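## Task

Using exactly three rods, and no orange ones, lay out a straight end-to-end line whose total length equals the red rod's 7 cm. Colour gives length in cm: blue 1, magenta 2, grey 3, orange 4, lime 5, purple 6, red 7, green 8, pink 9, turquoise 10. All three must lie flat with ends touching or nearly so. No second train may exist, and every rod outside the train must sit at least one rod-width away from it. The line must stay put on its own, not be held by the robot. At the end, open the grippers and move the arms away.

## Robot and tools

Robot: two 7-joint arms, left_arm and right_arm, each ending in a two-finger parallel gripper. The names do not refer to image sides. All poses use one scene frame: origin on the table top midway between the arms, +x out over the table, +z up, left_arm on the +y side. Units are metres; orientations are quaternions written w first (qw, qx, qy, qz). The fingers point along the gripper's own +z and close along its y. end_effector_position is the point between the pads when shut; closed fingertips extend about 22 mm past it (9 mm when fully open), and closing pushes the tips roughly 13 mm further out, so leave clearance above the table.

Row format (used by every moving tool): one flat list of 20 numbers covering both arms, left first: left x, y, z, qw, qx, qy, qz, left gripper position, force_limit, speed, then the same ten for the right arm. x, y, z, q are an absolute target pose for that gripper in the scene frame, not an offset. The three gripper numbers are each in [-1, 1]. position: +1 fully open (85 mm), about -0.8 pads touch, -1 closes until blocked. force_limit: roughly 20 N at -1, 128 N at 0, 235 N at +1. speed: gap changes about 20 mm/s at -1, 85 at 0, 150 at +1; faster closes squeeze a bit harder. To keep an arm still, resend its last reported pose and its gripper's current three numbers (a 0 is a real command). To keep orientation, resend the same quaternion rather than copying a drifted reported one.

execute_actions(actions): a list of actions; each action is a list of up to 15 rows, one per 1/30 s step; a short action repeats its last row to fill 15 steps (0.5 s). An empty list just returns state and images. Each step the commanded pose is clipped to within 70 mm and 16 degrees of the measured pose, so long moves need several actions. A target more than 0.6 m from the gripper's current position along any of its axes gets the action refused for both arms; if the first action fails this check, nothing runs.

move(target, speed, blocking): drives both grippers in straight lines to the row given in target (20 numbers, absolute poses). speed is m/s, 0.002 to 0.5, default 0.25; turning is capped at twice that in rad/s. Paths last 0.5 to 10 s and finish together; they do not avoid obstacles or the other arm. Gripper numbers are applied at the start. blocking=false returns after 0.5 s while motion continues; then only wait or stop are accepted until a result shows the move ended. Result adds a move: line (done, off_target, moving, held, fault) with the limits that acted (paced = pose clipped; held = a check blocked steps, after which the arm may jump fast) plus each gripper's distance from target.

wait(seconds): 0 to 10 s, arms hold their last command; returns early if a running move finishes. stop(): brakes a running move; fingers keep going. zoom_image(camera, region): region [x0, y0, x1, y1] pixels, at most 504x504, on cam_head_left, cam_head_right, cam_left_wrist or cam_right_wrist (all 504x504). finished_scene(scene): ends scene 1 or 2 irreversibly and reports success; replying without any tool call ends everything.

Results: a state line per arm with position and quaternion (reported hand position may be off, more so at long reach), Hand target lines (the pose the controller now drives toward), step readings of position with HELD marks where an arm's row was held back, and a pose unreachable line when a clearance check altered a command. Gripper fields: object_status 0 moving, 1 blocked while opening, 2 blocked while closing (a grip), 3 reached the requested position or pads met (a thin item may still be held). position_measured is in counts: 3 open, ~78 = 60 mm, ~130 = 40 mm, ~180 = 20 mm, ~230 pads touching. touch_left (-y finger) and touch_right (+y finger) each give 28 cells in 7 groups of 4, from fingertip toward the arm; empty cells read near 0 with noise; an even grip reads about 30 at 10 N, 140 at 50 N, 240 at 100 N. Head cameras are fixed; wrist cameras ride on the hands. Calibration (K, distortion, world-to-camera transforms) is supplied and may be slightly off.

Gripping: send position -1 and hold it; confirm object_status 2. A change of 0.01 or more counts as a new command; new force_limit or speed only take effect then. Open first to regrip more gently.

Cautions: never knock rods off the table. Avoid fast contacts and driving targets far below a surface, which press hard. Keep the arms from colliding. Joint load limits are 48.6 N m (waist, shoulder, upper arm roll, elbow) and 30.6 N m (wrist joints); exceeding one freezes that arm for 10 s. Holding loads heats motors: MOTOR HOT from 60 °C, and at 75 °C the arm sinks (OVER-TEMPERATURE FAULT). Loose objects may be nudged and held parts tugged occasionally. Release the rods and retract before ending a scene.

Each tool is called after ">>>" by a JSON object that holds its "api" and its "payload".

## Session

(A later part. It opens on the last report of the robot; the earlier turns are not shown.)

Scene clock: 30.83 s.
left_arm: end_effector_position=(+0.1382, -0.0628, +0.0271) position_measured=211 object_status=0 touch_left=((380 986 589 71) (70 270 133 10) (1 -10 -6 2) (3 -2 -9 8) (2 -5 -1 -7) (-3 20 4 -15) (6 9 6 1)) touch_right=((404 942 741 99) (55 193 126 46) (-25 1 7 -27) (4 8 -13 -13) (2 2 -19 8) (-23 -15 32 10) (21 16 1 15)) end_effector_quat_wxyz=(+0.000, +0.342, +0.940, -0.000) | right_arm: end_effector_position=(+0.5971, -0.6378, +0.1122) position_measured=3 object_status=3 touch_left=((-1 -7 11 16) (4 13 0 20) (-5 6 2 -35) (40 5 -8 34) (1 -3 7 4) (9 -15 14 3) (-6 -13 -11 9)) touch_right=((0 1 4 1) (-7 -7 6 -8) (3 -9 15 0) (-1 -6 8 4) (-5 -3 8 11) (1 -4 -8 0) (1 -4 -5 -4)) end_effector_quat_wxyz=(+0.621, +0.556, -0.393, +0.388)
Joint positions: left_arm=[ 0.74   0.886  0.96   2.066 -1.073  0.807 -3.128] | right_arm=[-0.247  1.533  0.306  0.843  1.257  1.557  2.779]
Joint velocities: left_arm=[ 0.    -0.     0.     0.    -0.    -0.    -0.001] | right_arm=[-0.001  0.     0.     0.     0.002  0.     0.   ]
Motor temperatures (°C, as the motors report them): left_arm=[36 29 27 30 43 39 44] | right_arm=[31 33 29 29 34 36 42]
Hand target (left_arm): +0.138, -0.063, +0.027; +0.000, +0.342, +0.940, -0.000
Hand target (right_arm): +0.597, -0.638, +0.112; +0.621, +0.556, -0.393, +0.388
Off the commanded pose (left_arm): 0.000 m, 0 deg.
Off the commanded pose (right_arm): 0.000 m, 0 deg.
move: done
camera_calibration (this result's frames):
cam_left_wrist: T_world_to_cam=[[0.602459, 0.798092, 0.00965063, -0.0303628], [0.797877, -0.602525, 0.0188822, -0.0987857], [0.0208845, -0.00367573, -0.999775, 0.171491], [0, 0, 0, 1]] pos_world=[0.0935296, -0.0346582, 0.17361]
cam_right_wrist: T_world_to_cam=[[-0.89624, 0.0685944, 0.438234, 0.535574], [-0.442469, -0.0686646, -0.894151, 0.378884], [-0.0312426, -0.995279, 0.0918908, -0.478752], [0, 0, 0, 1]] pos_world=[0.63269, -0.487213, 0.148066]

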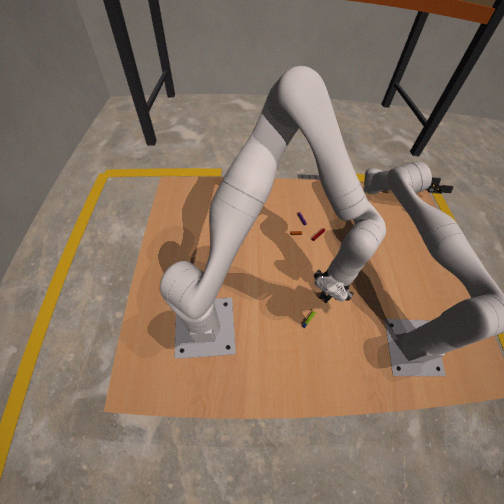

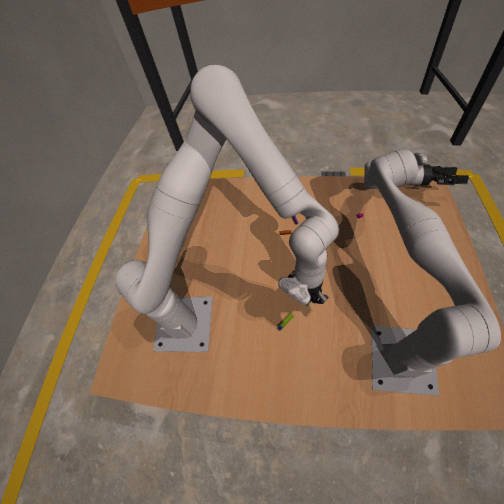

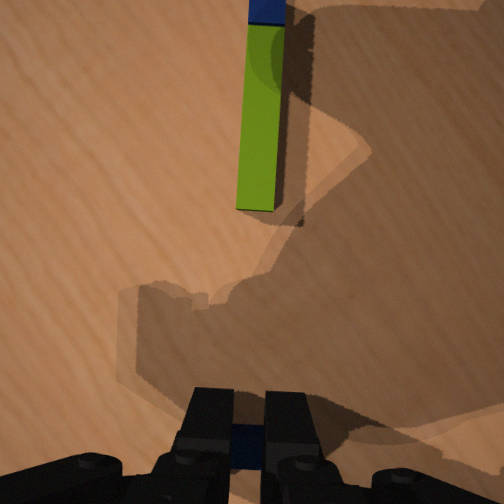

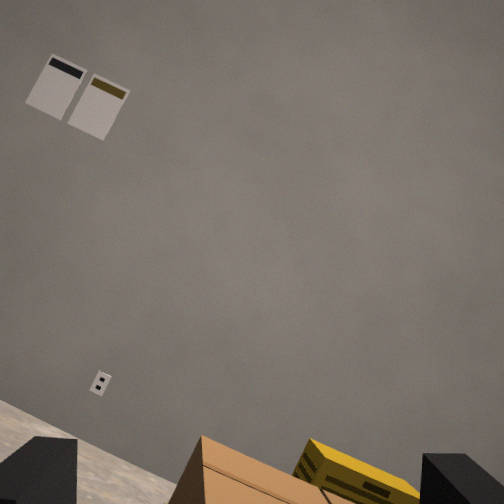

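>>> {"api": "move", "payload": {"target": [0.1382,-0.0627,0.05,0,0.3420,0.9397,0,-1,-0.5,-0.5, 0.5971,-0.6378,0.1122,0.621,0.556,-0.393,0.388,1,0,0], "speed": 0.1}}

>>> {"api": "move", "payload": {"target": [0.1024,-0.0349,0.05,0,0.3420,0.9397,0,-1,-0.5,-0.5, 0.5971,-0.6378,0.1122,0.621,0.556,-0.393,0.388,1,0,0], "speed": 0.1}}

>>> {"api": "move", "payload": {"target": [0.1024,-0.0349,0.028,0,0.3420,0.9397,0,-1,-0.5,-0.5, 0.5971,-0.6378,0.1122,0.621,0.556,-0.393,0.388,1,0,0], "speed": 0.05}}

Scene clock: 31.83 s.
left_arm: end_effector_position=(+0.1380, -0.0627, +0.0499) position_measured=211 object_status=2 touch_left=((376 981 586 80) (61 276 140 4) (-4 -13 -1 6) (1 -3 -16 3) (-4 2 2 -8) (-9 4 4 -7) (-1 8 12 5)) touch_right=((376 936 688 99) (56 199 129 2) (-17 -10 -7 4) (19 1 20 -7) (4 -6 -6 -8) (-4 13 -2 25) (-11 8 -18 18)) end_effector_quat_wxyz=(-0.000, +0.342, +0.940, +0.000) | right_arm: end_effector_position=(+0.5971, -0.6378, +0.1122) position_measured=3 object_status=3 touch_left=((-6 -15 21 9) (10 5 -6 -5) (-6 -11 -12 -19) (1 10 14 23) (4 -2 -13 13) (-14 4 0 13) (8 -17 -2 -12)) touch_right=((6 8 2 1) (-3 -1 5 2) (-6 5 11 -7) (1 -8 3 1) (2 -11 -3 3) (2 -14 -2 -4) (-2 6 -9 0)) end_effector_quat_wxyz=(+0.621, +0.556, -0.393, +0.388)
Joint positions: left_arm=[ 0.709  0.848  1.014  2.053 -1.007  0.853 -3.176] | right_arm=[-0.247  1.533  0.306  0.843  1.257  1.557  2.779]
Joint velocities: left_arm=[-0.005 -0.003 -0.001 -0.    -0.001  0.     0.   ] | right_arm=[ 0.001  0.001 -0.001 -0.001  0.     0.001  0.   ]
Motor temperatures (°C, as the motors report them): left_arm=[36 29 27 30 43 39 44] | right_arm=[31 33 29 29 34 36 42]
Hand target (left_arm): +0.138, -0.063, +0.050; +0.000, +0.342, +0.940, +0.000
Hand target (right_arm): +0.597, -0.638, +0.112; +0.621, +0.556, -0.393, +0.388
Off the commanded pose (left_arm): 0.000 m, 0 deg.
Off the commanded pose (right_arm): 0.000 m, 0 deg.
move: done
camera_calibration (this result's frames):
cam_left_wrist: T_world_to_cam=[[0.602783, 0.797845, 0.00980541, -0.0305936], [0.797642, -0.602854, 0.0182786, -0.0989794], [0.0204948, -0.00319683, -0.999785, 0.194333], [0, 0, 0, 1]] pos_world=[0.0934086, -0.0346399, 0.1964]
cam_right_wrist: T_world_to_cam=[[-0.89624, 0.0685942, 0.438234, 0.535574], [-0.442468, -0.0686647, -0.894151, 0.378884], [-0.0312424, -0.995279, 0.0918908, -0.478752], [0, 0, 0, 1]] pos_world=[0.63269, -0.487213, 0.148066]

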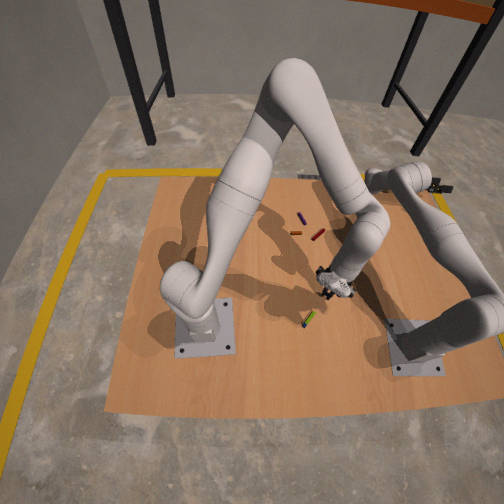

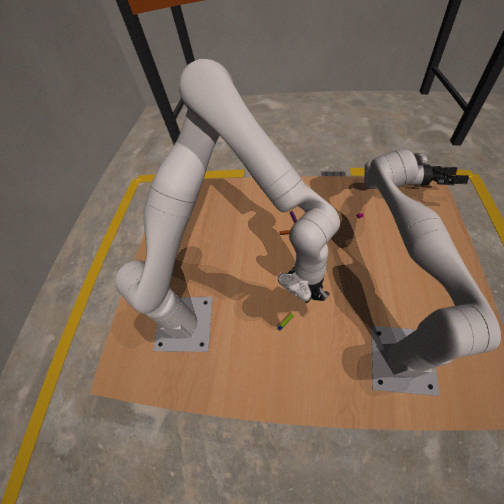

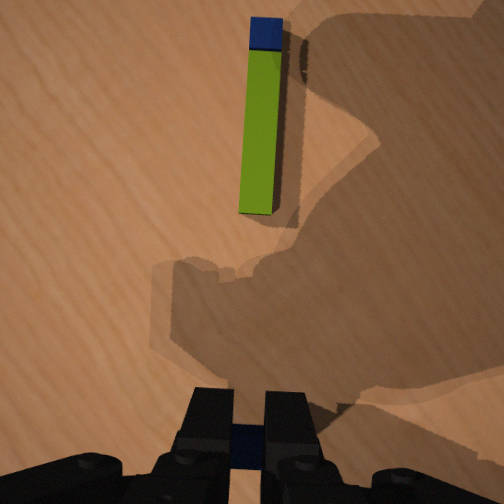

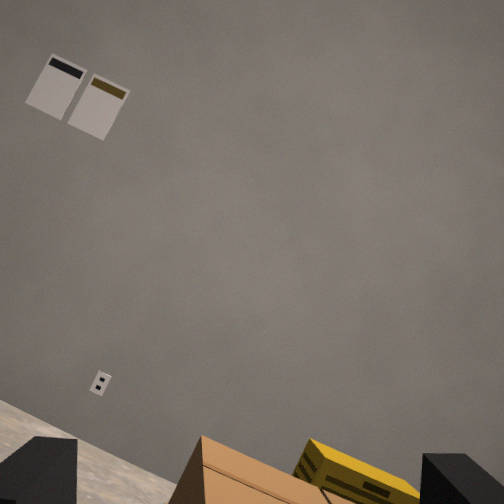

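Scene clock: 32.60 s.
left_arm: end_effector_position=(+0.1028, -0.0347, +0.0500) position_measured=211 object_status=2 touch_left=((390 974 582 70) (67 270 135 4) (-2 -7 -3 7) (6 -5 -5 0) (7 -4 7 -11) (-10 -4 7 -3) (-5 8 7 -2)) touch_right=((376 952 688 96) (63 187 154 13) (11 2 10 0) (-5 21 28 7) (-7 -12 -10 -18) (-13 -3 -5 -34) (-20 23 -12 23)) end_effector_quat_wxyz=(+0.000, +0.342, +0.940, +0.000) | right_arm: end_effector_position=(+0.5971, -0.6378, +0.1122) position_measured=3 object_status=3 touch_left=((14 -16 -5 24) (6 1 11 -12) (2 -18 -30 2) (1 -10 6 27) (8 6 3 12) (4 -3 2 6) (3 12 -6 14)) touch_right=((5 -2 -13 4) (-2 -3 -4 -6) (4 -8 5 18) (4 -4 9 -8) (4 -2 3 5) (10 1 1 5) (0 0 1 4)) end_effector_quat_wxyz=(+0.621, +0.556, -0.393, +0.388)
Joint positions: left_arm=[ 0.761  0.797  1.01   2.166 -1.028  0.786 -3.042] | right_arm=[-0.247  1.533  0.306  0.843  1.257  1.557  2.779]
Joint velocities: left_arm=[ 0.003 -0.003  0.003  0.002 -0.002  0.002  0.001] | right_arm=[-0.     0.    -0.001  0.    -0.001 -0.     0.   ]
Motor temperatures (°C, as the motors report them): left_arm=[36 29 27 30 43 39 44] | right_arm=[31 33 29 29 34 36 42]
Hand target (left_arm): +0.103, -0.035, +0.050; +0.000, +0.342, +0.940, +0.000
Hand target (right_arm): +0.597, -0.638, +0.112; +0.621, +0.556, -0.393, +0.388
Off the commanded pose (left_arm): 0.000 m, 0 deg.
Off the commanded pose (right_arm): 0.000 m, 0 deg.
move: done
camera_calibration (this result's frames):
cam_left_wrist: T_world_to_cam=[[0.602096, 0.798363, 0.00986937, -0.0316075], [0.798152, -0.602168, 0.0186226, -0.0540372], [0.0208106, -0.00333533, -0.999778, 0.195183], [0, 0, 0, 1]] pos_world=[0.0580988, -0.00665422, 0.196458]
cam_right_wrist: T_world_to_cam=[[-0.89624, 0.0685942, 0.438234, 0.535574], [-0.442468, -0.0686648, -0.894152, 0.378884], [-0.0312424, -0.995279, 0.0918909, -0.478752], [0, 0, 0, 1]] pos_world=[0.63269, -0.487213, 0.148066]

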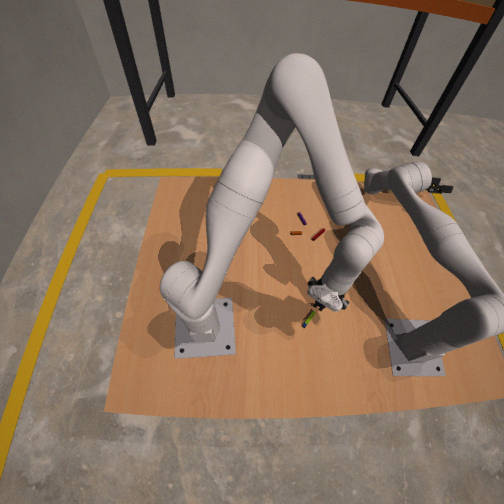

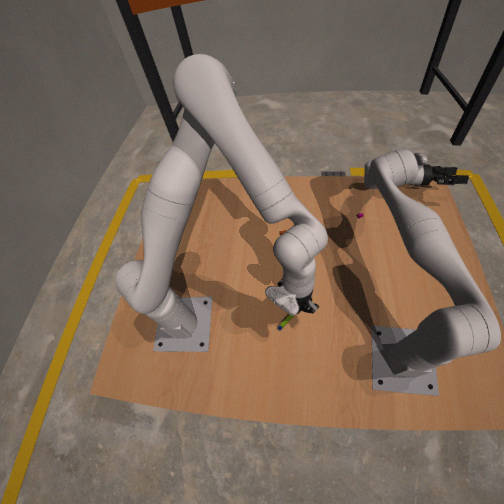

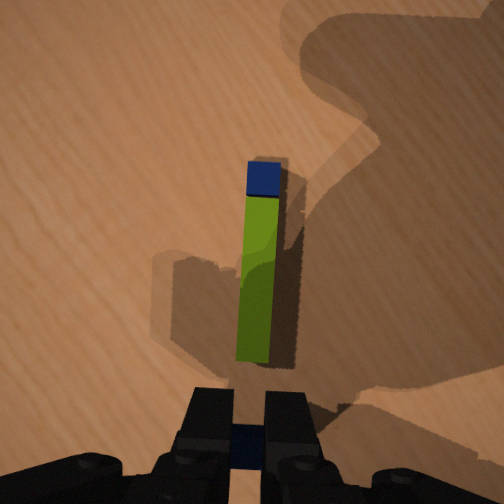

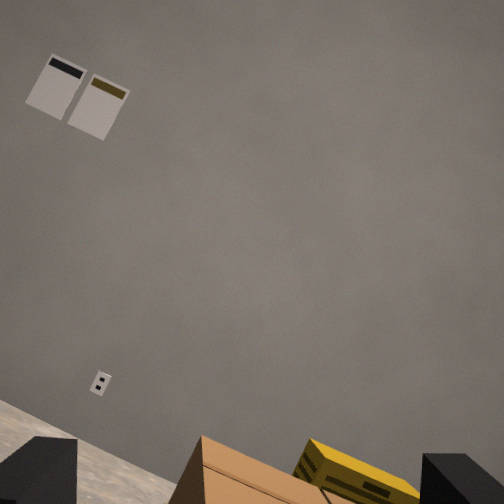

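Scene clock: 33.33 s.
left_arm: end_effector_position=(+0.1026, -0.0349, +0.0281) position_measured=211 object_status=2 touch_left=((381 988 587 82) (67 274 132 19) (-5 -16 -4 2) (0 2 4 -9) (-3 1 -7 -10) (-9 0 4 -14) (4 14 10 0)) touch_right=((400 925 712 94) (89 228 140 35) (-9 -17 -17 -3) (14 4 23 -22) (13 19 -19 20) (-2 11 27 10) (4 -2 -6 1)) end_effector_quat_wxyz=(+0.000, +0.342, +0.940, -0.000) | right_arm: end_effector_position=(+0.5971, -0.6378, +0.1122) position_measured=3 object_status=3 touch_left=((-6 -31 -3 13) (-17 11 0 -14) (16 -12 -17 -3) (3 -33 -12 -3) (4 -4 -16 22) (-8 -17 -2 1) (21 -1 -17 3)) touch_right=((2 6 -1 9) (7 9 -10 7) (1 -9 17 0) (1 2 0 -1) (9 -5 -2 1) (5 -16 -8 -1) (2 1 -5 5)) end_effector_quat_wxyz=(+0.621, +0.556, -0.393, +0.388)
Joint positions: left_arm=[ 0.8    0.835  0.948  2.179 -1.104  0.74  -2.983] | right_arm=[-0.247  1.533  0.306  0.843  1.257  1.557  2.779]
Joint velocities: left_arm=[ 0.004  0.003  0.001  0.     0.    -0.     0.001] | right_arm=[-0.001 -0.     0.001 -0.001 -0.001 -0.001 -0.   ]
Motor temperatures (°C, as the motors report them): left_arm=[36 29 27 30 43 39 44] | right_arm=[31 33 29 29 34 36 42]
Hand target (left_arm): +0.102, -0.035, +0.028; +0.000, +0.342, +0.940, -0.000
Hand target (right_arm): +0.597, -0.638, +0.112; +0.621, +0.556, -0.393, +0.388
Off the commanded pose (left_arm): 0.000 m, 0 deg.
Off the commanded pose (right_arm): 0.000 m, 0 deg.
move: done
camera_calibration (this result's frames):
cam_left_wrist: T_world_to_cam=[[0.602022, 0.798422, 0.00961114, -0.03107], [0.798206, -0.602087, 0.0189545, -0.053629], [0.0209204, -0.00373935, -0.999774, 0.173322], [0, 0, 0, 1]] pos_world=[0.0578858, -0.00683418, 0.174598]
cam_right_wrist: T_world_to_cam=[[-0.89624, 0.0685945, 0.438234, 0.535575], [-0.442468, -0.0686647, -0.894151, 0.378884], [-0.0312426, -0.995279, 0.0918909, -0.478752], [0, 0, 0, 1]] pos_world=[0.63269, -0.487214, 0.148066]

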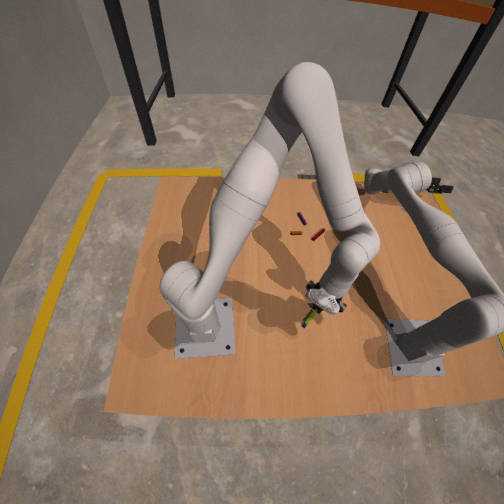

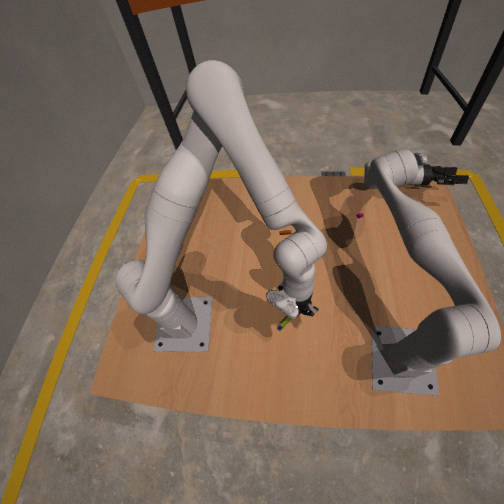

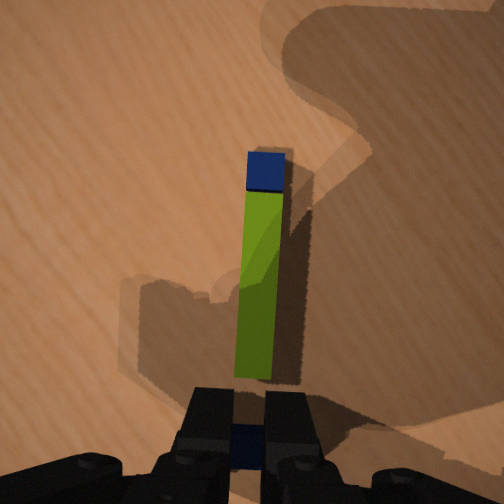

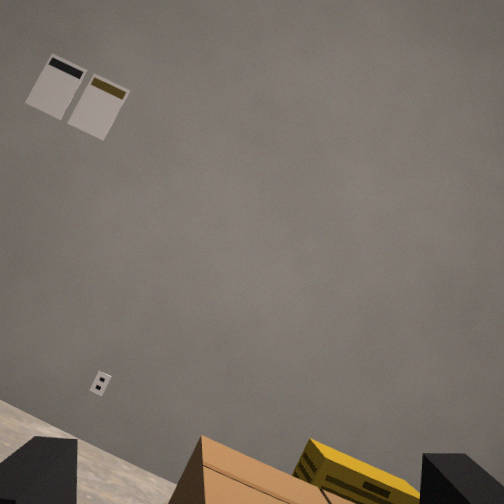

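>>> {"api": "move", "payload": {"target": [0.1030,-0.0341,0.028,0,0.3420,0.9397,0,-1,-0.5,-0.5, 0.5971,-0.6378,0.1122,0.621,0.556,-0.393,0.388,1,0,0], "speed": 0.02}}

>>> {"api": "move", "payload": {"target": [0.1030,-0.0341,0.028,0,0.3420,0.9397,0,0,-0.5,0, 0.5971,-0.6378,0.1122,0.621,0.556,-0.393,0.388,1,0,0]}}

>>> {"api": "move", "payload": {"target": [0.1030,-0.0341,0.06,0,0.3420,0.9397,0,0,-0.5,0, 0.5971,-0.6378,0.1122,0.621,0.556,-0.393,0.388,1,0,0], "speed": 0.1}}

>>> {"api": "move", "payload": {"target": [0.1199,-0.0482,0.06,0,0.3420,0.9397,0,-0.8,-0.5,0.5, 0.5971,-0.6378,0.1122,0.621,0.556,-0.393,0.388,1,0,0], "speed": 0.1}}

>>> {"api": "move", "payload": {"target": [0.1199,-0.0482,0.028,0,0.3420,0.9397,0,-0.8,-0.5,0.5, 0.5971,-0.6378,0.1122,0.621,0.556,-0.393,0.388,1,0,0], "speed": 0.05}}

>>> {"api": "move", "payload": {"target": [0.1095,-0.0396,0.028,0,0.3420,0.9397,0,-0.8,-0.5,0.5, 0.5971,-0.6378,0.1122,0.621,0.556,-0.393,0.388,1,0,0], "speed": 0.02}}

Scene clock: 34.43 s.
left_arm: end_effector_position=(+0.1030, -0.0341, +0.0280) position_measured=211 object_status=2 touch_left=((393 982 585 70) (71 274 143 20) (0 1 -6 8) (10 3 -4 -1) (11 -2 3 -5) (-7 6 8 1) (8 4 12 5)) touch_right=((398 944 684 108) (77 184 105 24) (-6 -22 -19 35) (0 1 25 -18) (18 -7 -6 -5) (2 -10 18 8) (-11 26 1 0)) end_effector_quat_wxyz=(-0.000, +0.342, +0.940, -0.000) | right_arm: end_effector_position=(+0.5971, -0.6378, +0.1122) position_measured=3 object_status=3 touch_left=((-19 -10 10 16) (15 -25 3 2) (22 2 -11 20) (-6 -2 -7 -3) (3 11 -22 8) (30 -16 4 10) (-7 -1 5 17)) touch_right=((2 -3 -1 -3) (-3 -6 0 -9) (-7 -5 -12 -1) (3 -12 3 -3) (6 -8 1 9) (10 -10 -4 -17) (0 9 -6 12)) end_effector_quat_wxyz=(+0.621, +0.556, -0.393, +0.388)
Joint positions: left_arm=[ 0.798  0.835  0.948  2.181 -1.105  0.739 -2.983] | right_arm=[-0.247  1.533  0.306  0.843  1.257  1.557  2.779]
Joint velocities: left_arm=[-0.001  0.    -0.     0.     0.    -0.    -0.001] | right_arm=[-0.001 -0.    -0.    -0.     0.     0.    -0.   ]
Motor temperatures (°C, as the motors report them): left_arm=[36 29 27 30 43 39 44] | right_arm=[31 33 29 29 34 36 42]
Hand target (left_arm): +0.103, -0.034, +0.028; -0.000, +0.342, +0.940, -0.000
Hand target (right_arm): +0.597, -0.638, +0.112; +0.621, +0.556, -0.393, +0.388
Off the commanded pose (left_arm): 0.000 m, 0 deg.
Off the commanded pose (right_arm): 0.000 m, 0 deg.
move: done
camera_calibration (this result's frames):
cam_left_wrist: T_world_to_cam=[[0.60243, 0.798113, 0.00972558, -0.0320323], [0.797903, -0.602498, 0.0186162, -0.053432], [0.0207174, -0.00345486, -0.999779, 0.173237], [0, 0, 0, 1]] pos_world=[0.0583418, -0.00602881, 0.174505]
cam_right_wrist: T_world_to_cam=[[-0.89624, 0.0685943, 0.438234, 0.535574], [-0.442469, -0.0686647, -0.894151, 0.378884], [-0.0312424, -0.995279, 0.0918908, -0.478752], [0, 0, 0, 1]] pos_world=[0.63269, -0.487213, 0.148066]

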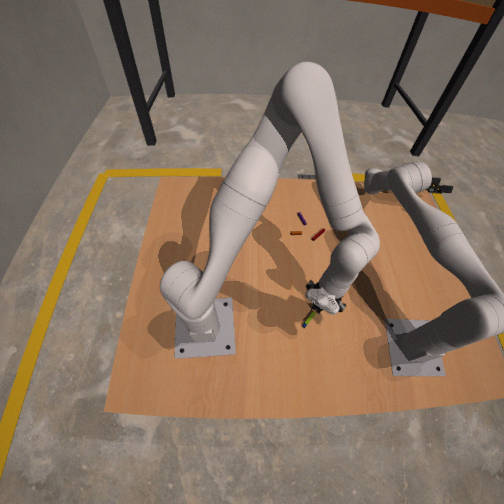

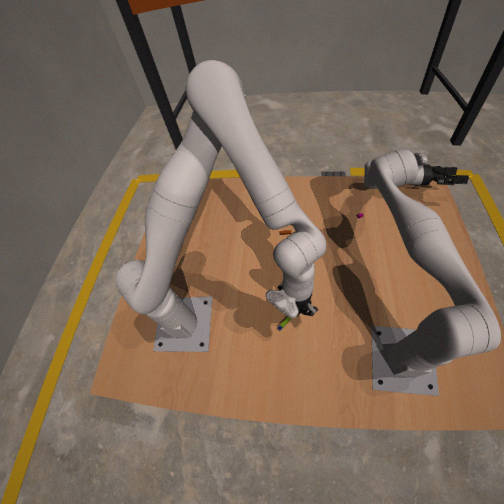

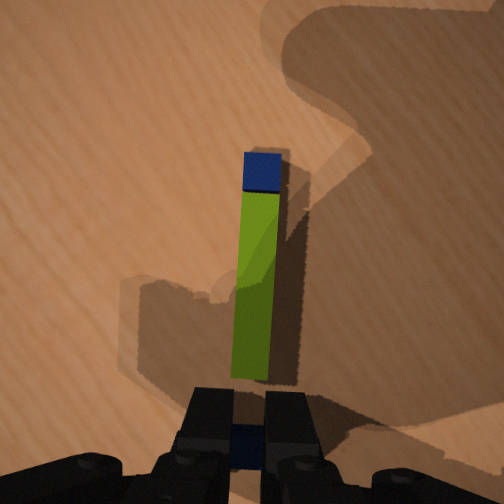

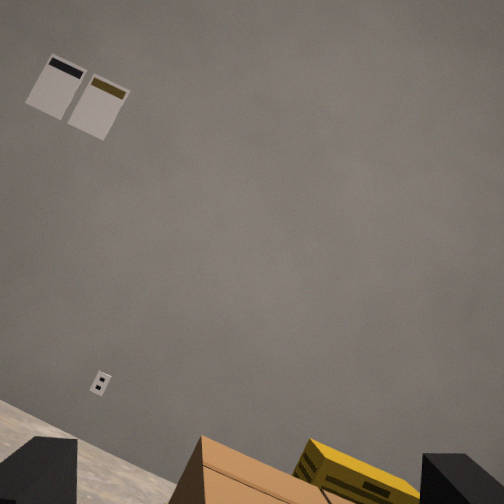

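Scene clock: 35.17 s.
left_arm: end_effector_position=(+0.1030, -0.0341, +0.0280) position_measured=129 object_status=0 touch_left=((-4 4 1 -7) (8 4 10 8) (-8 -1 -12 16) (2 -6 1 0) (16 3 -2 -3) (-1 15 6 -5) (1 4 10 -2)) touch_right=((7 3 0 19) (3 14 -29 11) (-10 -30 -1 -9) (-19 12 16 -2) (17 -18 2 -21) (-8 -13 33 -16) (31 3 -9 33)) end_effector_quat_wxyz=(+0.000, +0.342, +0.940, -0.000) | right_arm: end_effector_position=(+0.5971, -0.6378, +0.1122) position_measured=3 object_status=3 touch_left=((3 -6 13 -1) (-10 -23 2 5) (-9 -20 -4 -10) (-16 16 -23 -12) (-9 -12 -20 -17) (7 16 22 4) (6 -3 -9 30)) touch_right=((12 3 -5 3) (9 -1 0 -5) (2 -3 1 7) (-3 -9 3 -1) (-5 -12 7 7) (9 -7 -10 -2) (6 3 -7 -5)) end_effector_quat_wxyz=(+0.621, +0.556, -0.393, +0.388)
Joint positions: left_arm=[ 0.798  0.835  0.948  2.181 -1.105  0.739 -2.983] | right_arm=[-0.247  1.533  0.306  0.843  1.257  1.557  2.779]
Joint velocities: left_arm=[ 0.001 -0.    -0.     0.     0.     0.001  0.   ] | right_arm=[-0.002  0.     0.    -0.    -0.    -0.002 -0.   ]
Motor temperatures (°C, as the motors report them): left_arm=[36 29 27 30 43 39 44] | right_arm=[31 33 29 29 34 36 42]
Hand target (left_arm): +0.103, -0.034, +0.028; -0.000, +0.342, +0.940, -0.000
Hand target (right_arm): +0.597, -0.638, +0.112; +0.621, +0.556, -0.393, +0.388
Off the commanded pose (left_arm): 0.000 m, 0 deg.
Off the commanded pose (right_arm): 0.000 m, 0 deg.
move: done
camera_calibration (this result's frames):
cam_left_wrist: T_world_to_cam=[[0.602409, 0.798128, 0.00973052, -0.0320377], [0.797918, -0.602478, 0.018626, -0.0534385], [0.0207283, -0.00345629, -0.999779, 0.173236], [0, 0, 0, 1]] pos_world=[0.0583485, -0.00602658, 0.174505]
cam_right_wrist: T_world_to_cam=[[-0.89624, 0.0685944, 0.438234, 0.535574], [-0.442468, -0.0686648, -0.894151, 0.378884], [-0.0312426, -0.995279, 0.091891, -0.478752], [0, 0, 0, 1]] pos_world=[0.63269, -0.487213, 0.148066]

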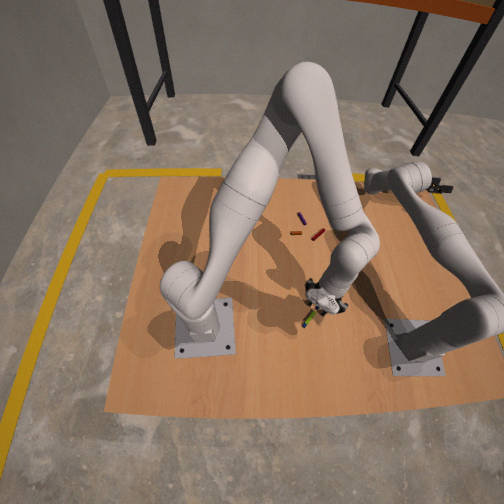

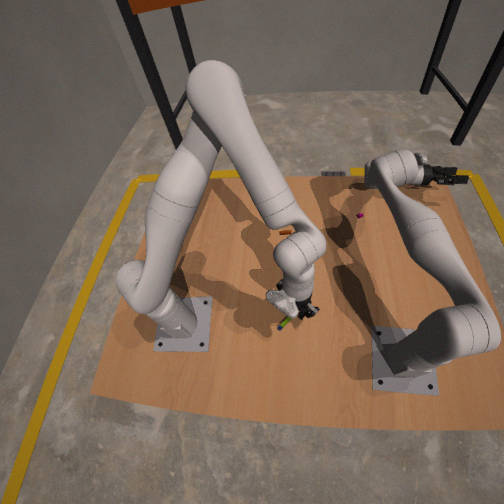

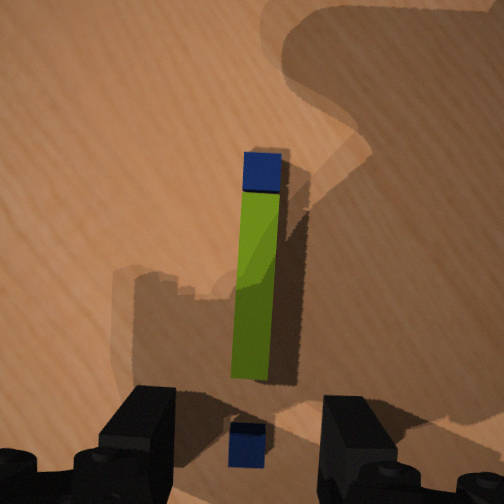

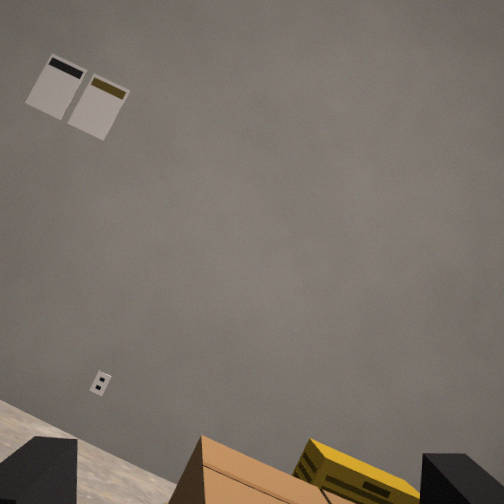

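Scene clock: 35.90 s.
left_arm: end_effector_position=(+0.1028, -0.0341, +0.0598) position_measured=129 object_status=3 touch_left=((2 4 -3 -6) (6 -2 15 11) (1 -5 0 22) (7 -2 -3 0) (11 3 3 -12) (-9 0 7 -1) (-5 5 12 8)) touch_right=((-3 13 -6 1) (-26 -2 -9 33) (-22 11 -5 -10) (1 14 -18 -19) (2 19 9 9) (-6 10 -6 -7) (0 -3 -2 -12)) end_effector_quat_wxyz=(-0.000, +0.342, +0.940, +0.000) | right_arm: end_effector_position=(+0.5971, -0.6378, +0.1122) position_measured=3 object_status=3 touch_left=((-18 -23 0 13) (20 2 -8 -31) (12 -11 8 -11) (9 17 1 -3) (-24 12 18 -32) (12 -24 -6 2) (-13 12 -9 -7)) touch_right=((12 -8 -10 -4) (-10 4 3 -3) (-4 -8 13 0) (0 -6 12 0) (8 5 3 4) (9 -12 -5 -4) (9 -1 3 15)) end_effector_quat_wxyz=(+0.621, +0.556, -0.393, +0.388)
Joint positions: left_arm=[ 0.743  0.779  1.038  2.161 -0.994  0.806 -3.069] | right_arm=[-0.247  1.533  0.306  0.843  1.257  1.557  2.779]
Joint velocities: left_arm=[-0.006 -0.004 -0.001 -0.     0.     0.     0.001] | right_arm=[-0.001  0.    -0.     0.001  0.     0.     0.   ]
Motor temperatures (°C, as the motors report them): left_arm=[36 29 27 30 43 39 44] | right_arm=[31 33 29 29 34 36 42]
Hand target (left_arm): +0.103, -0.034, +0.060; -0.000, +0.342, +0.940, +0.000
Hand target (right_arm): +0.597, -0.638, +0.112; +0.621, +0.556, -0.393, +0.388
Off the commanded pose (left_arm): 0.000 m, 0 deg.
Off the commanded pose (right_arm): 0.000 m, 0 deg.
move: done
camera_calibration (this result's frames):
cam_left_wrist: T_world_to_cam=[[0.602964, 0.797707, 0.00989424, -0.032309], [0.797506, -0.603037, 0.0181623, -0.0537647], [0.0204548, -0.00306048, -0.999786, 0.205123], [0, 0, 0, 1]] pos_world=[0.0581631, -0.00602123, 0.206375]
cam_right_wrist: T_world_to_cam=[[-0.89624, 0.0685943, 0.438234, 0.535574], [-0.442468, -0.0686649, -0.894152, 0.378884], [-0.0312424, -0.995279, 0.091891, -0.478752], [0, 0, 0, 1]] pos_world=[0.63269, -0.487213, 0.148066]

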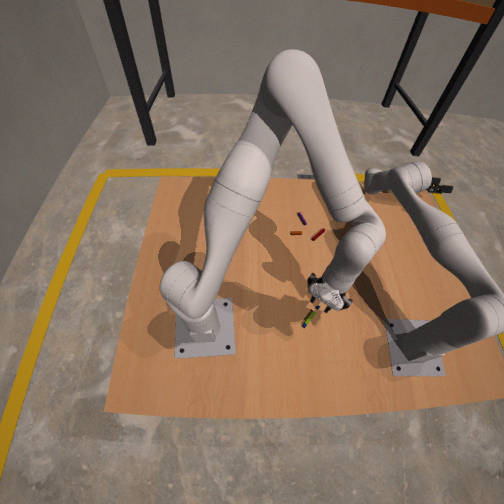

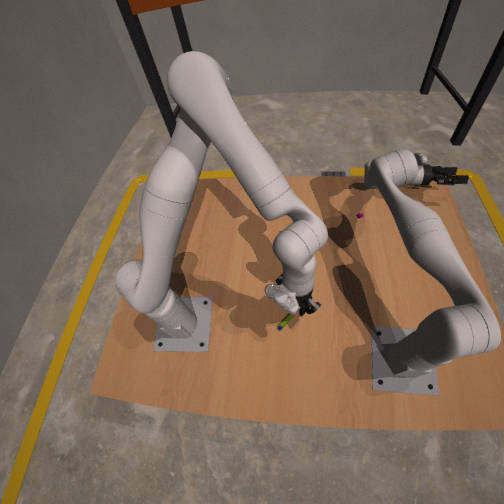

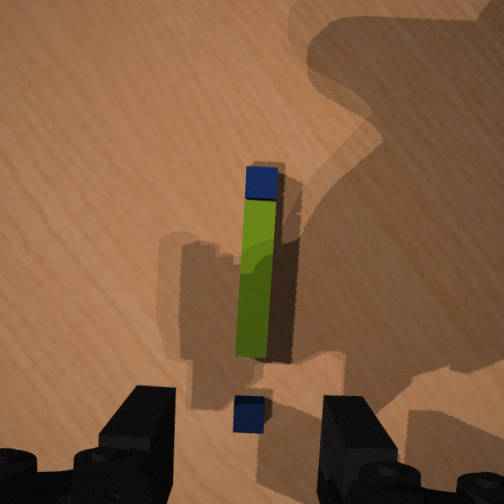

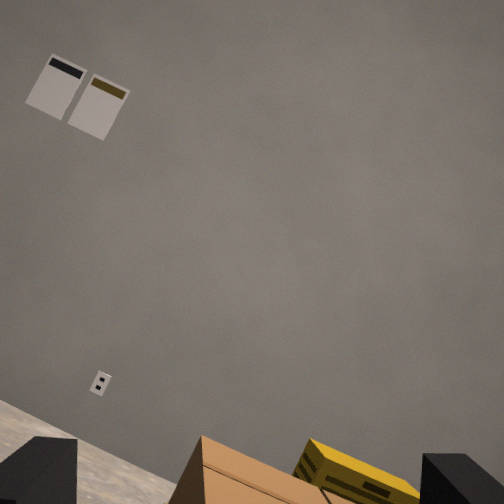

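Scene clock: 36.60 s.
left_arm: end_effector_position=(+0.1197, -0.0483, +0.0601) position_measured=229 object_status=0 touch_left=((3 -4 -2 -14) (7 5 13 6) (-3 -7 4 9) (2 -6 -10 0) (12 -10 -8 -6) (-1 5 1 -4) (0 -4 8 0)) touch_right=((-7 -6 -13 10) (26 11 -17 16) (-12 -2 -8 9) (2 7 17 20) (4 32 -16 0) (-17 4 -7 9) (-18 5 8 -13)) end_effector_quat_wxyz=(+0.000, +0.342, +0.940, -0.000) | right_arm: end_effector_position=(+0.5971, -0.6378, +0.1122) position_measured=3 object_status=3 touch_left=((17 12 0 17) (-25 16 -14 24) (33 6 -13 4) (9 10 8 14) (2 -13 -20 -6) (6 3 11 3) (16 -24 -12 6)) touch_right=((3 4 6 -3) (-2 5 -1 0) (5 -5 0 -4) (14 -9 1 12) (10 -5 -2 9) (4 -18 -7 0) (1 2 -15 10)) end_effector_quat_wxyz=(+0.621, +0.556, -0.393, +0.388)
Joint positions: left_arm=[ 0.718  0.804  1.038  2.106 -0.987  0.839 -3.131] | right_arm=[-0.247  1.533  0.306  0.843  1.257  1.557  2.779]
Joint velocities: left_arm=[-0.001  0.002 -0.001 -0.001  0.001 -0.    -0.002] | right_arm=[ 0.     0.001 -0.002  0.001  0.001 -0.001  0.   ]
Motor temperatures (°C, as the motors report them): left_arm=[36 29 27 30 43 39 44] | right_arm=[31 33 29 29 34 36 42]
Hand target (left_arm): +0.120, -0.048, +0.060; -0.000, +0.342, +0.940, -0.000
Hand target (right_arm): +0.597, -0.638, +0.112; +0.621, +0.556, -0.393, +0.388
Off the commanded pose (left_arm): 0.000 m, 0 deg.
Off the commanded pose (right_arm): 0.000 m, 0 deg.
move: done
camera_calibration (this result's frames):
cam_left_wrist: T_world_to_cam=[[0.602598, 0.797986, 0.00968111, -0.031108], [0.797774, -0.602665, 0.0187307, -0.0759306], [0.0207813, -0.00356373, -0.999778, 0.204873], [0, 0, 0, 1]] pos_world=[0.0750635, -0.0202069, 0.206551]
cam_right_wrist: T_world_to_cam=[[-0.89624, 0.0685942, 0.438234, 0.535574], [-0.442469, -0.0686649, -0.894151, 0.378884], [-0.0312423, -0.995279, 0.091891, -0.478752], [0, 0, 0, 1]] pos_world=[0.63269, -0.487213, 0.148066]

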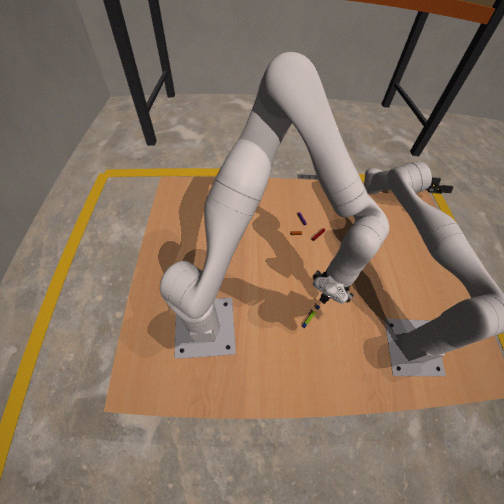

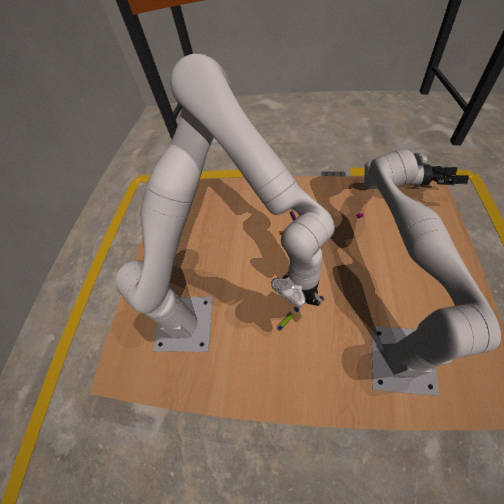

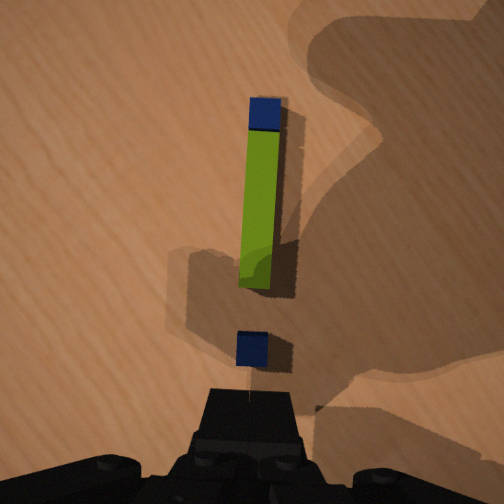

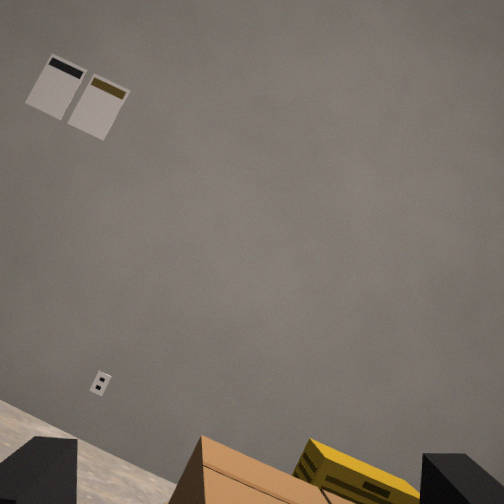

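Scene clock: 37.50 s.
left_arm: end_effector_position=(+0.1201, -0.0482, +0.0281) position_measured=229 object_status=3 touch_left=((5 6 1 -20) (-2 -9 13 6) (-5 -3 7 16) (6 -2 -2 -1) (2 -1 3 -8) (-8 -4 7 0) (8 6 1 -3)) touch_right=((5 17 5 18) (-14 -7 -8 11) (14 28 -6 2) (-2 5 3 -4) (0 3 -1 -10) (-12 25 20 -7) (-2 19 -21 0)) end_effector_quat_wxyz=(+0.000, +0.342, +0.940, -0.000) | right_arm: end_effector_position=(+0.5971, -0.6378, +0.1122) position_measured=3 object_status=3 touch_left=((13 -34 9 18) (3 -5 -8 2) (3 3 -2 -22) (-30 15 11 24) (7 3 -12 -36) (-5 -9 8 13) (19 -19 9 -9)) touch_right=((14 5 9 -1) (-7 -5 3 -17) (-5 -2 0 7) (12 -10 7 -1) (3 -7 -2 0) (7 -4 -9 -2) (10 3 -12 6)) end_effector_quat_wxyz=(+0.621, +0.556, -0.393, +0.388)
Joint positions: left_arm=[ 0.767  0.858  0.955  2.126 -1.086  0.773 -3.056] | right_arm=[-0.247  1.533  0.306  0.843  1.257  1.557  2.779]
Joint velocities: left_arm=[ 0.005  0.003  0.001 -0.     0.    -0.     0.   ] | right_arm=[ 0.001  0.     0.     0.    -0.002  0.     0.   ]
Motor temperatures (°C, as the motors report them): left_arm=[36 29 27 30 43 39 44] | right_arm=[31 33 29 29 34 36 42]
Hand target (left_arm): +0.120, -0.048, +0.028; -0.000, +0.342, +0.940, -0.000
Hand target (right_arm): +0.597, -0.638, +0.112; +0.621, +0.556, -0.393, +0.388
Off the commanded pose (left_arm): 0.000 m, 0 deg.
Off the commanded pose (right_arm): 0.000 m, 0 deg.
move: done
camera_calibration (this result's frames):
cam_left_wrist: T_world_to_cam=[[0.602042, 0.798407, 0.00958678, -0.0309832], [0.79819, -0.602107, 0.0189657, -0.0755838], [0.0209146, -0.00376606, -0.999774, 0.172926], [0, 0, 0, 1]] pos_world=[0.0753668, -0.0201211, 0.174617]
cam_right_wrist: T_world_to_cam=[[-0.89624, 0.0685942, 0.438234, 0.535574], [-0.442468, -0.0686649, -0.894152, 0.378884], [-0.0312423, -0.995279, 0.091891, -0.478752], [0, 0, 0, 1]] pos_world=[0.63269, -0.487213, 0.148066]

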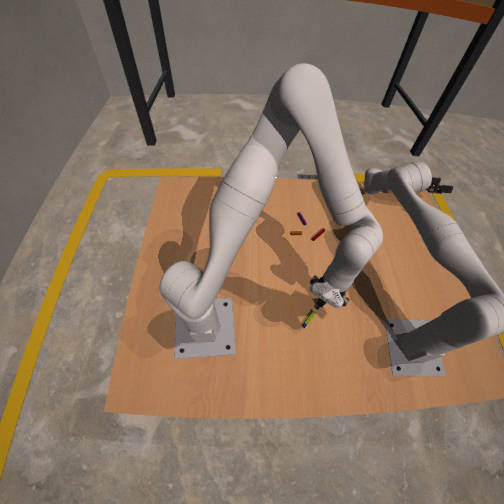

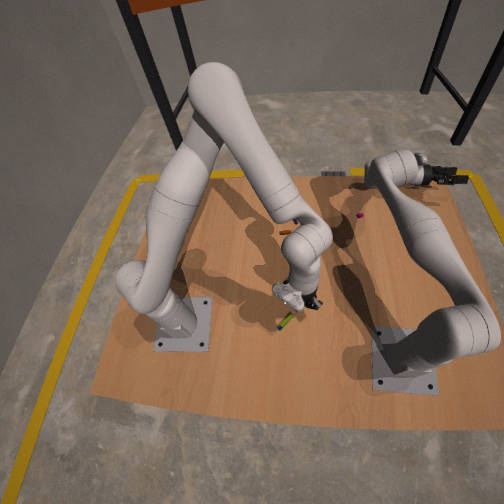

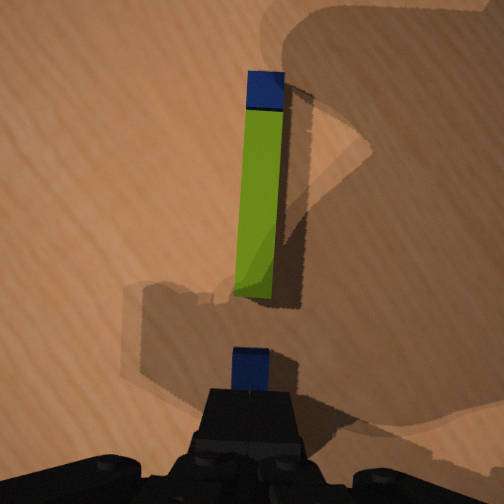

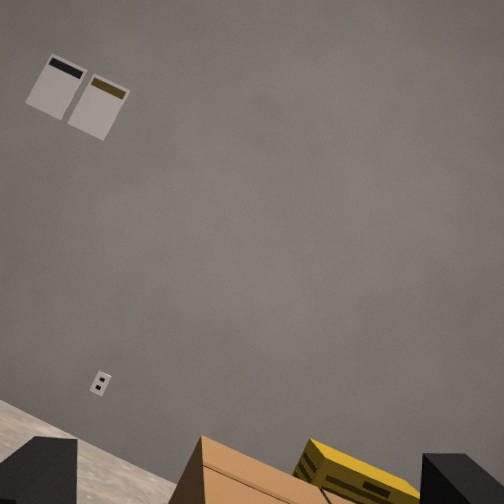

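Scene clock: 38.40 s.
left_arm: end_effector_position=(+0.1096, -0.0395, +0.0280) position_measured=229 object_status=3 touch_left=((8 -1 10 -5) (2 -2 8 7) (-5 -15 -8 9) (5 -2 1 -10) (5 -6 8 -9) (-3 5 6 -6) (7 7 3 4)) touch_right=((10 25 15 0) (-11 -7 -2 19) (18 -6 0 -21) (5 8 -32 21) (-3 -8 -38 3) (-9 -6 -20 3) (-14 -6 6 -16)) end_effector_quat_wxyz=(+0.000, +0.342, +0.940, +0.000) | right_arm: end_effector_position=(+0.5971, -0.6378, +0.1122) position_measured=3 object_status=3 touch_left=((-4 23 40 4) (3 21 -15 2) (0 20 -9 -1) (27 7 1 23) (0 2 -12 8) (-14 -9 2 4) (-14 -7 -6 14)) touch_right=((7 0 1 7) (-6 16 -4 -4) (1 -11 -3 2) (-3 -9 -6 -9) (0 3 -12 0) (3 -6 -3 -6) (8 -1 -11 8)) end_effector_quat_wxyz=(+0.621, +0.556, -0.393, +0.388)
Joint positions: left_arm=[ 0.785  0.844  0.95   2.16  -1.098  0.752 -3.012] | right_arm=[-0.247  1.533  0.306  0.843  1.257  1.557  2.779]
Joint velocities: left_arm=[ 0.001 -0.001  0.001  0.001 -0.001  0.001  0.001] | right_arm=[-0.001 -0.001 -0.001 -0.001  0.001 -0.001 -0.   ]
Motor temperatures (°C, as the motors report them): left_arm=[36 29 27 30 43 39 44] | right_arm=[31 33 29 29 34 36 42]
Hand target (left_arm): +0.110, -0.040, +0.028; +0.000, +0.342, +0.940, +0.000
Hand target (right_arm): +0.597, -0.638, +0.112; +0.621, +0.556, -0.393, +0.388
Off the commanded pose (left_arm): 0.000 m, 0 deg.
Off the commanded pose (right_arm): 0.000 m, 0 deg.
move: done
camera_calibration (this result's frames):
cam_left_wrist: T_world_to_cam=[[0.602274, 0.79823, 0.00977056, -0.0316736], [0.79802, -0.602343, 0.0186205, -0.0620092], [0.0207487, -0.00341754, -0.999779, 0.173061], [0, 0, 0, 1]] pos_world=[0.06497, -0.0114765, 0.174487]
cam_right_wrist: T_world_to_cam=[[-0.89624, 0.0685943, 0.438234, 0.535574], [-0.442469, -0.0686647, -0.894151, 0.378884], [-0.0312425, -0.995279, 0.0918909, -0.478752], [0, 0, 0, 1]] pos_world=[0.63269, -0.487213, 0.148066]

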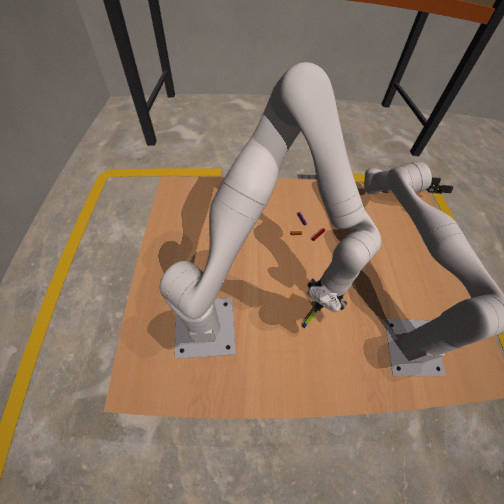

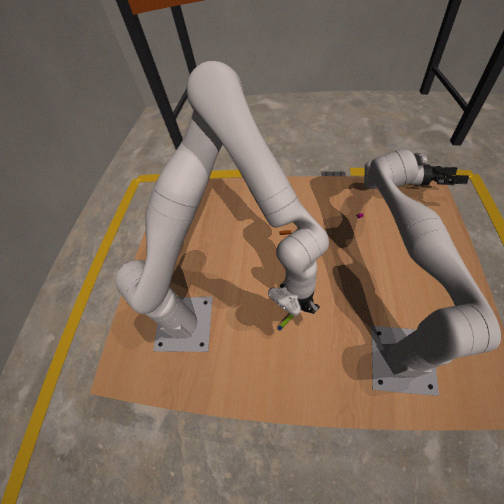

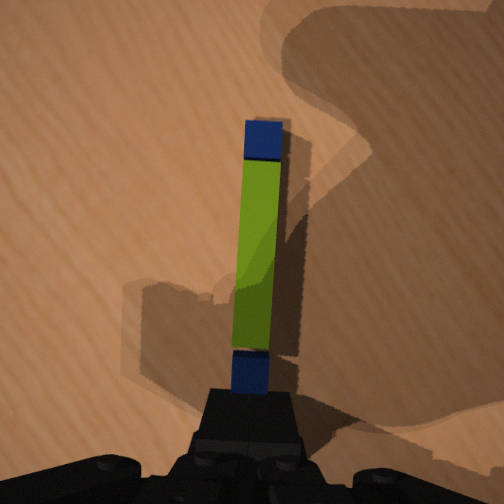

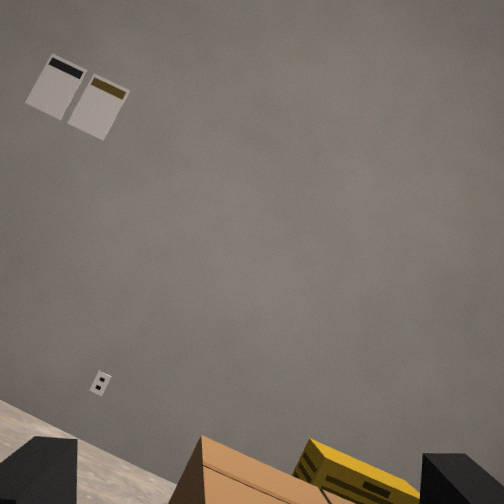

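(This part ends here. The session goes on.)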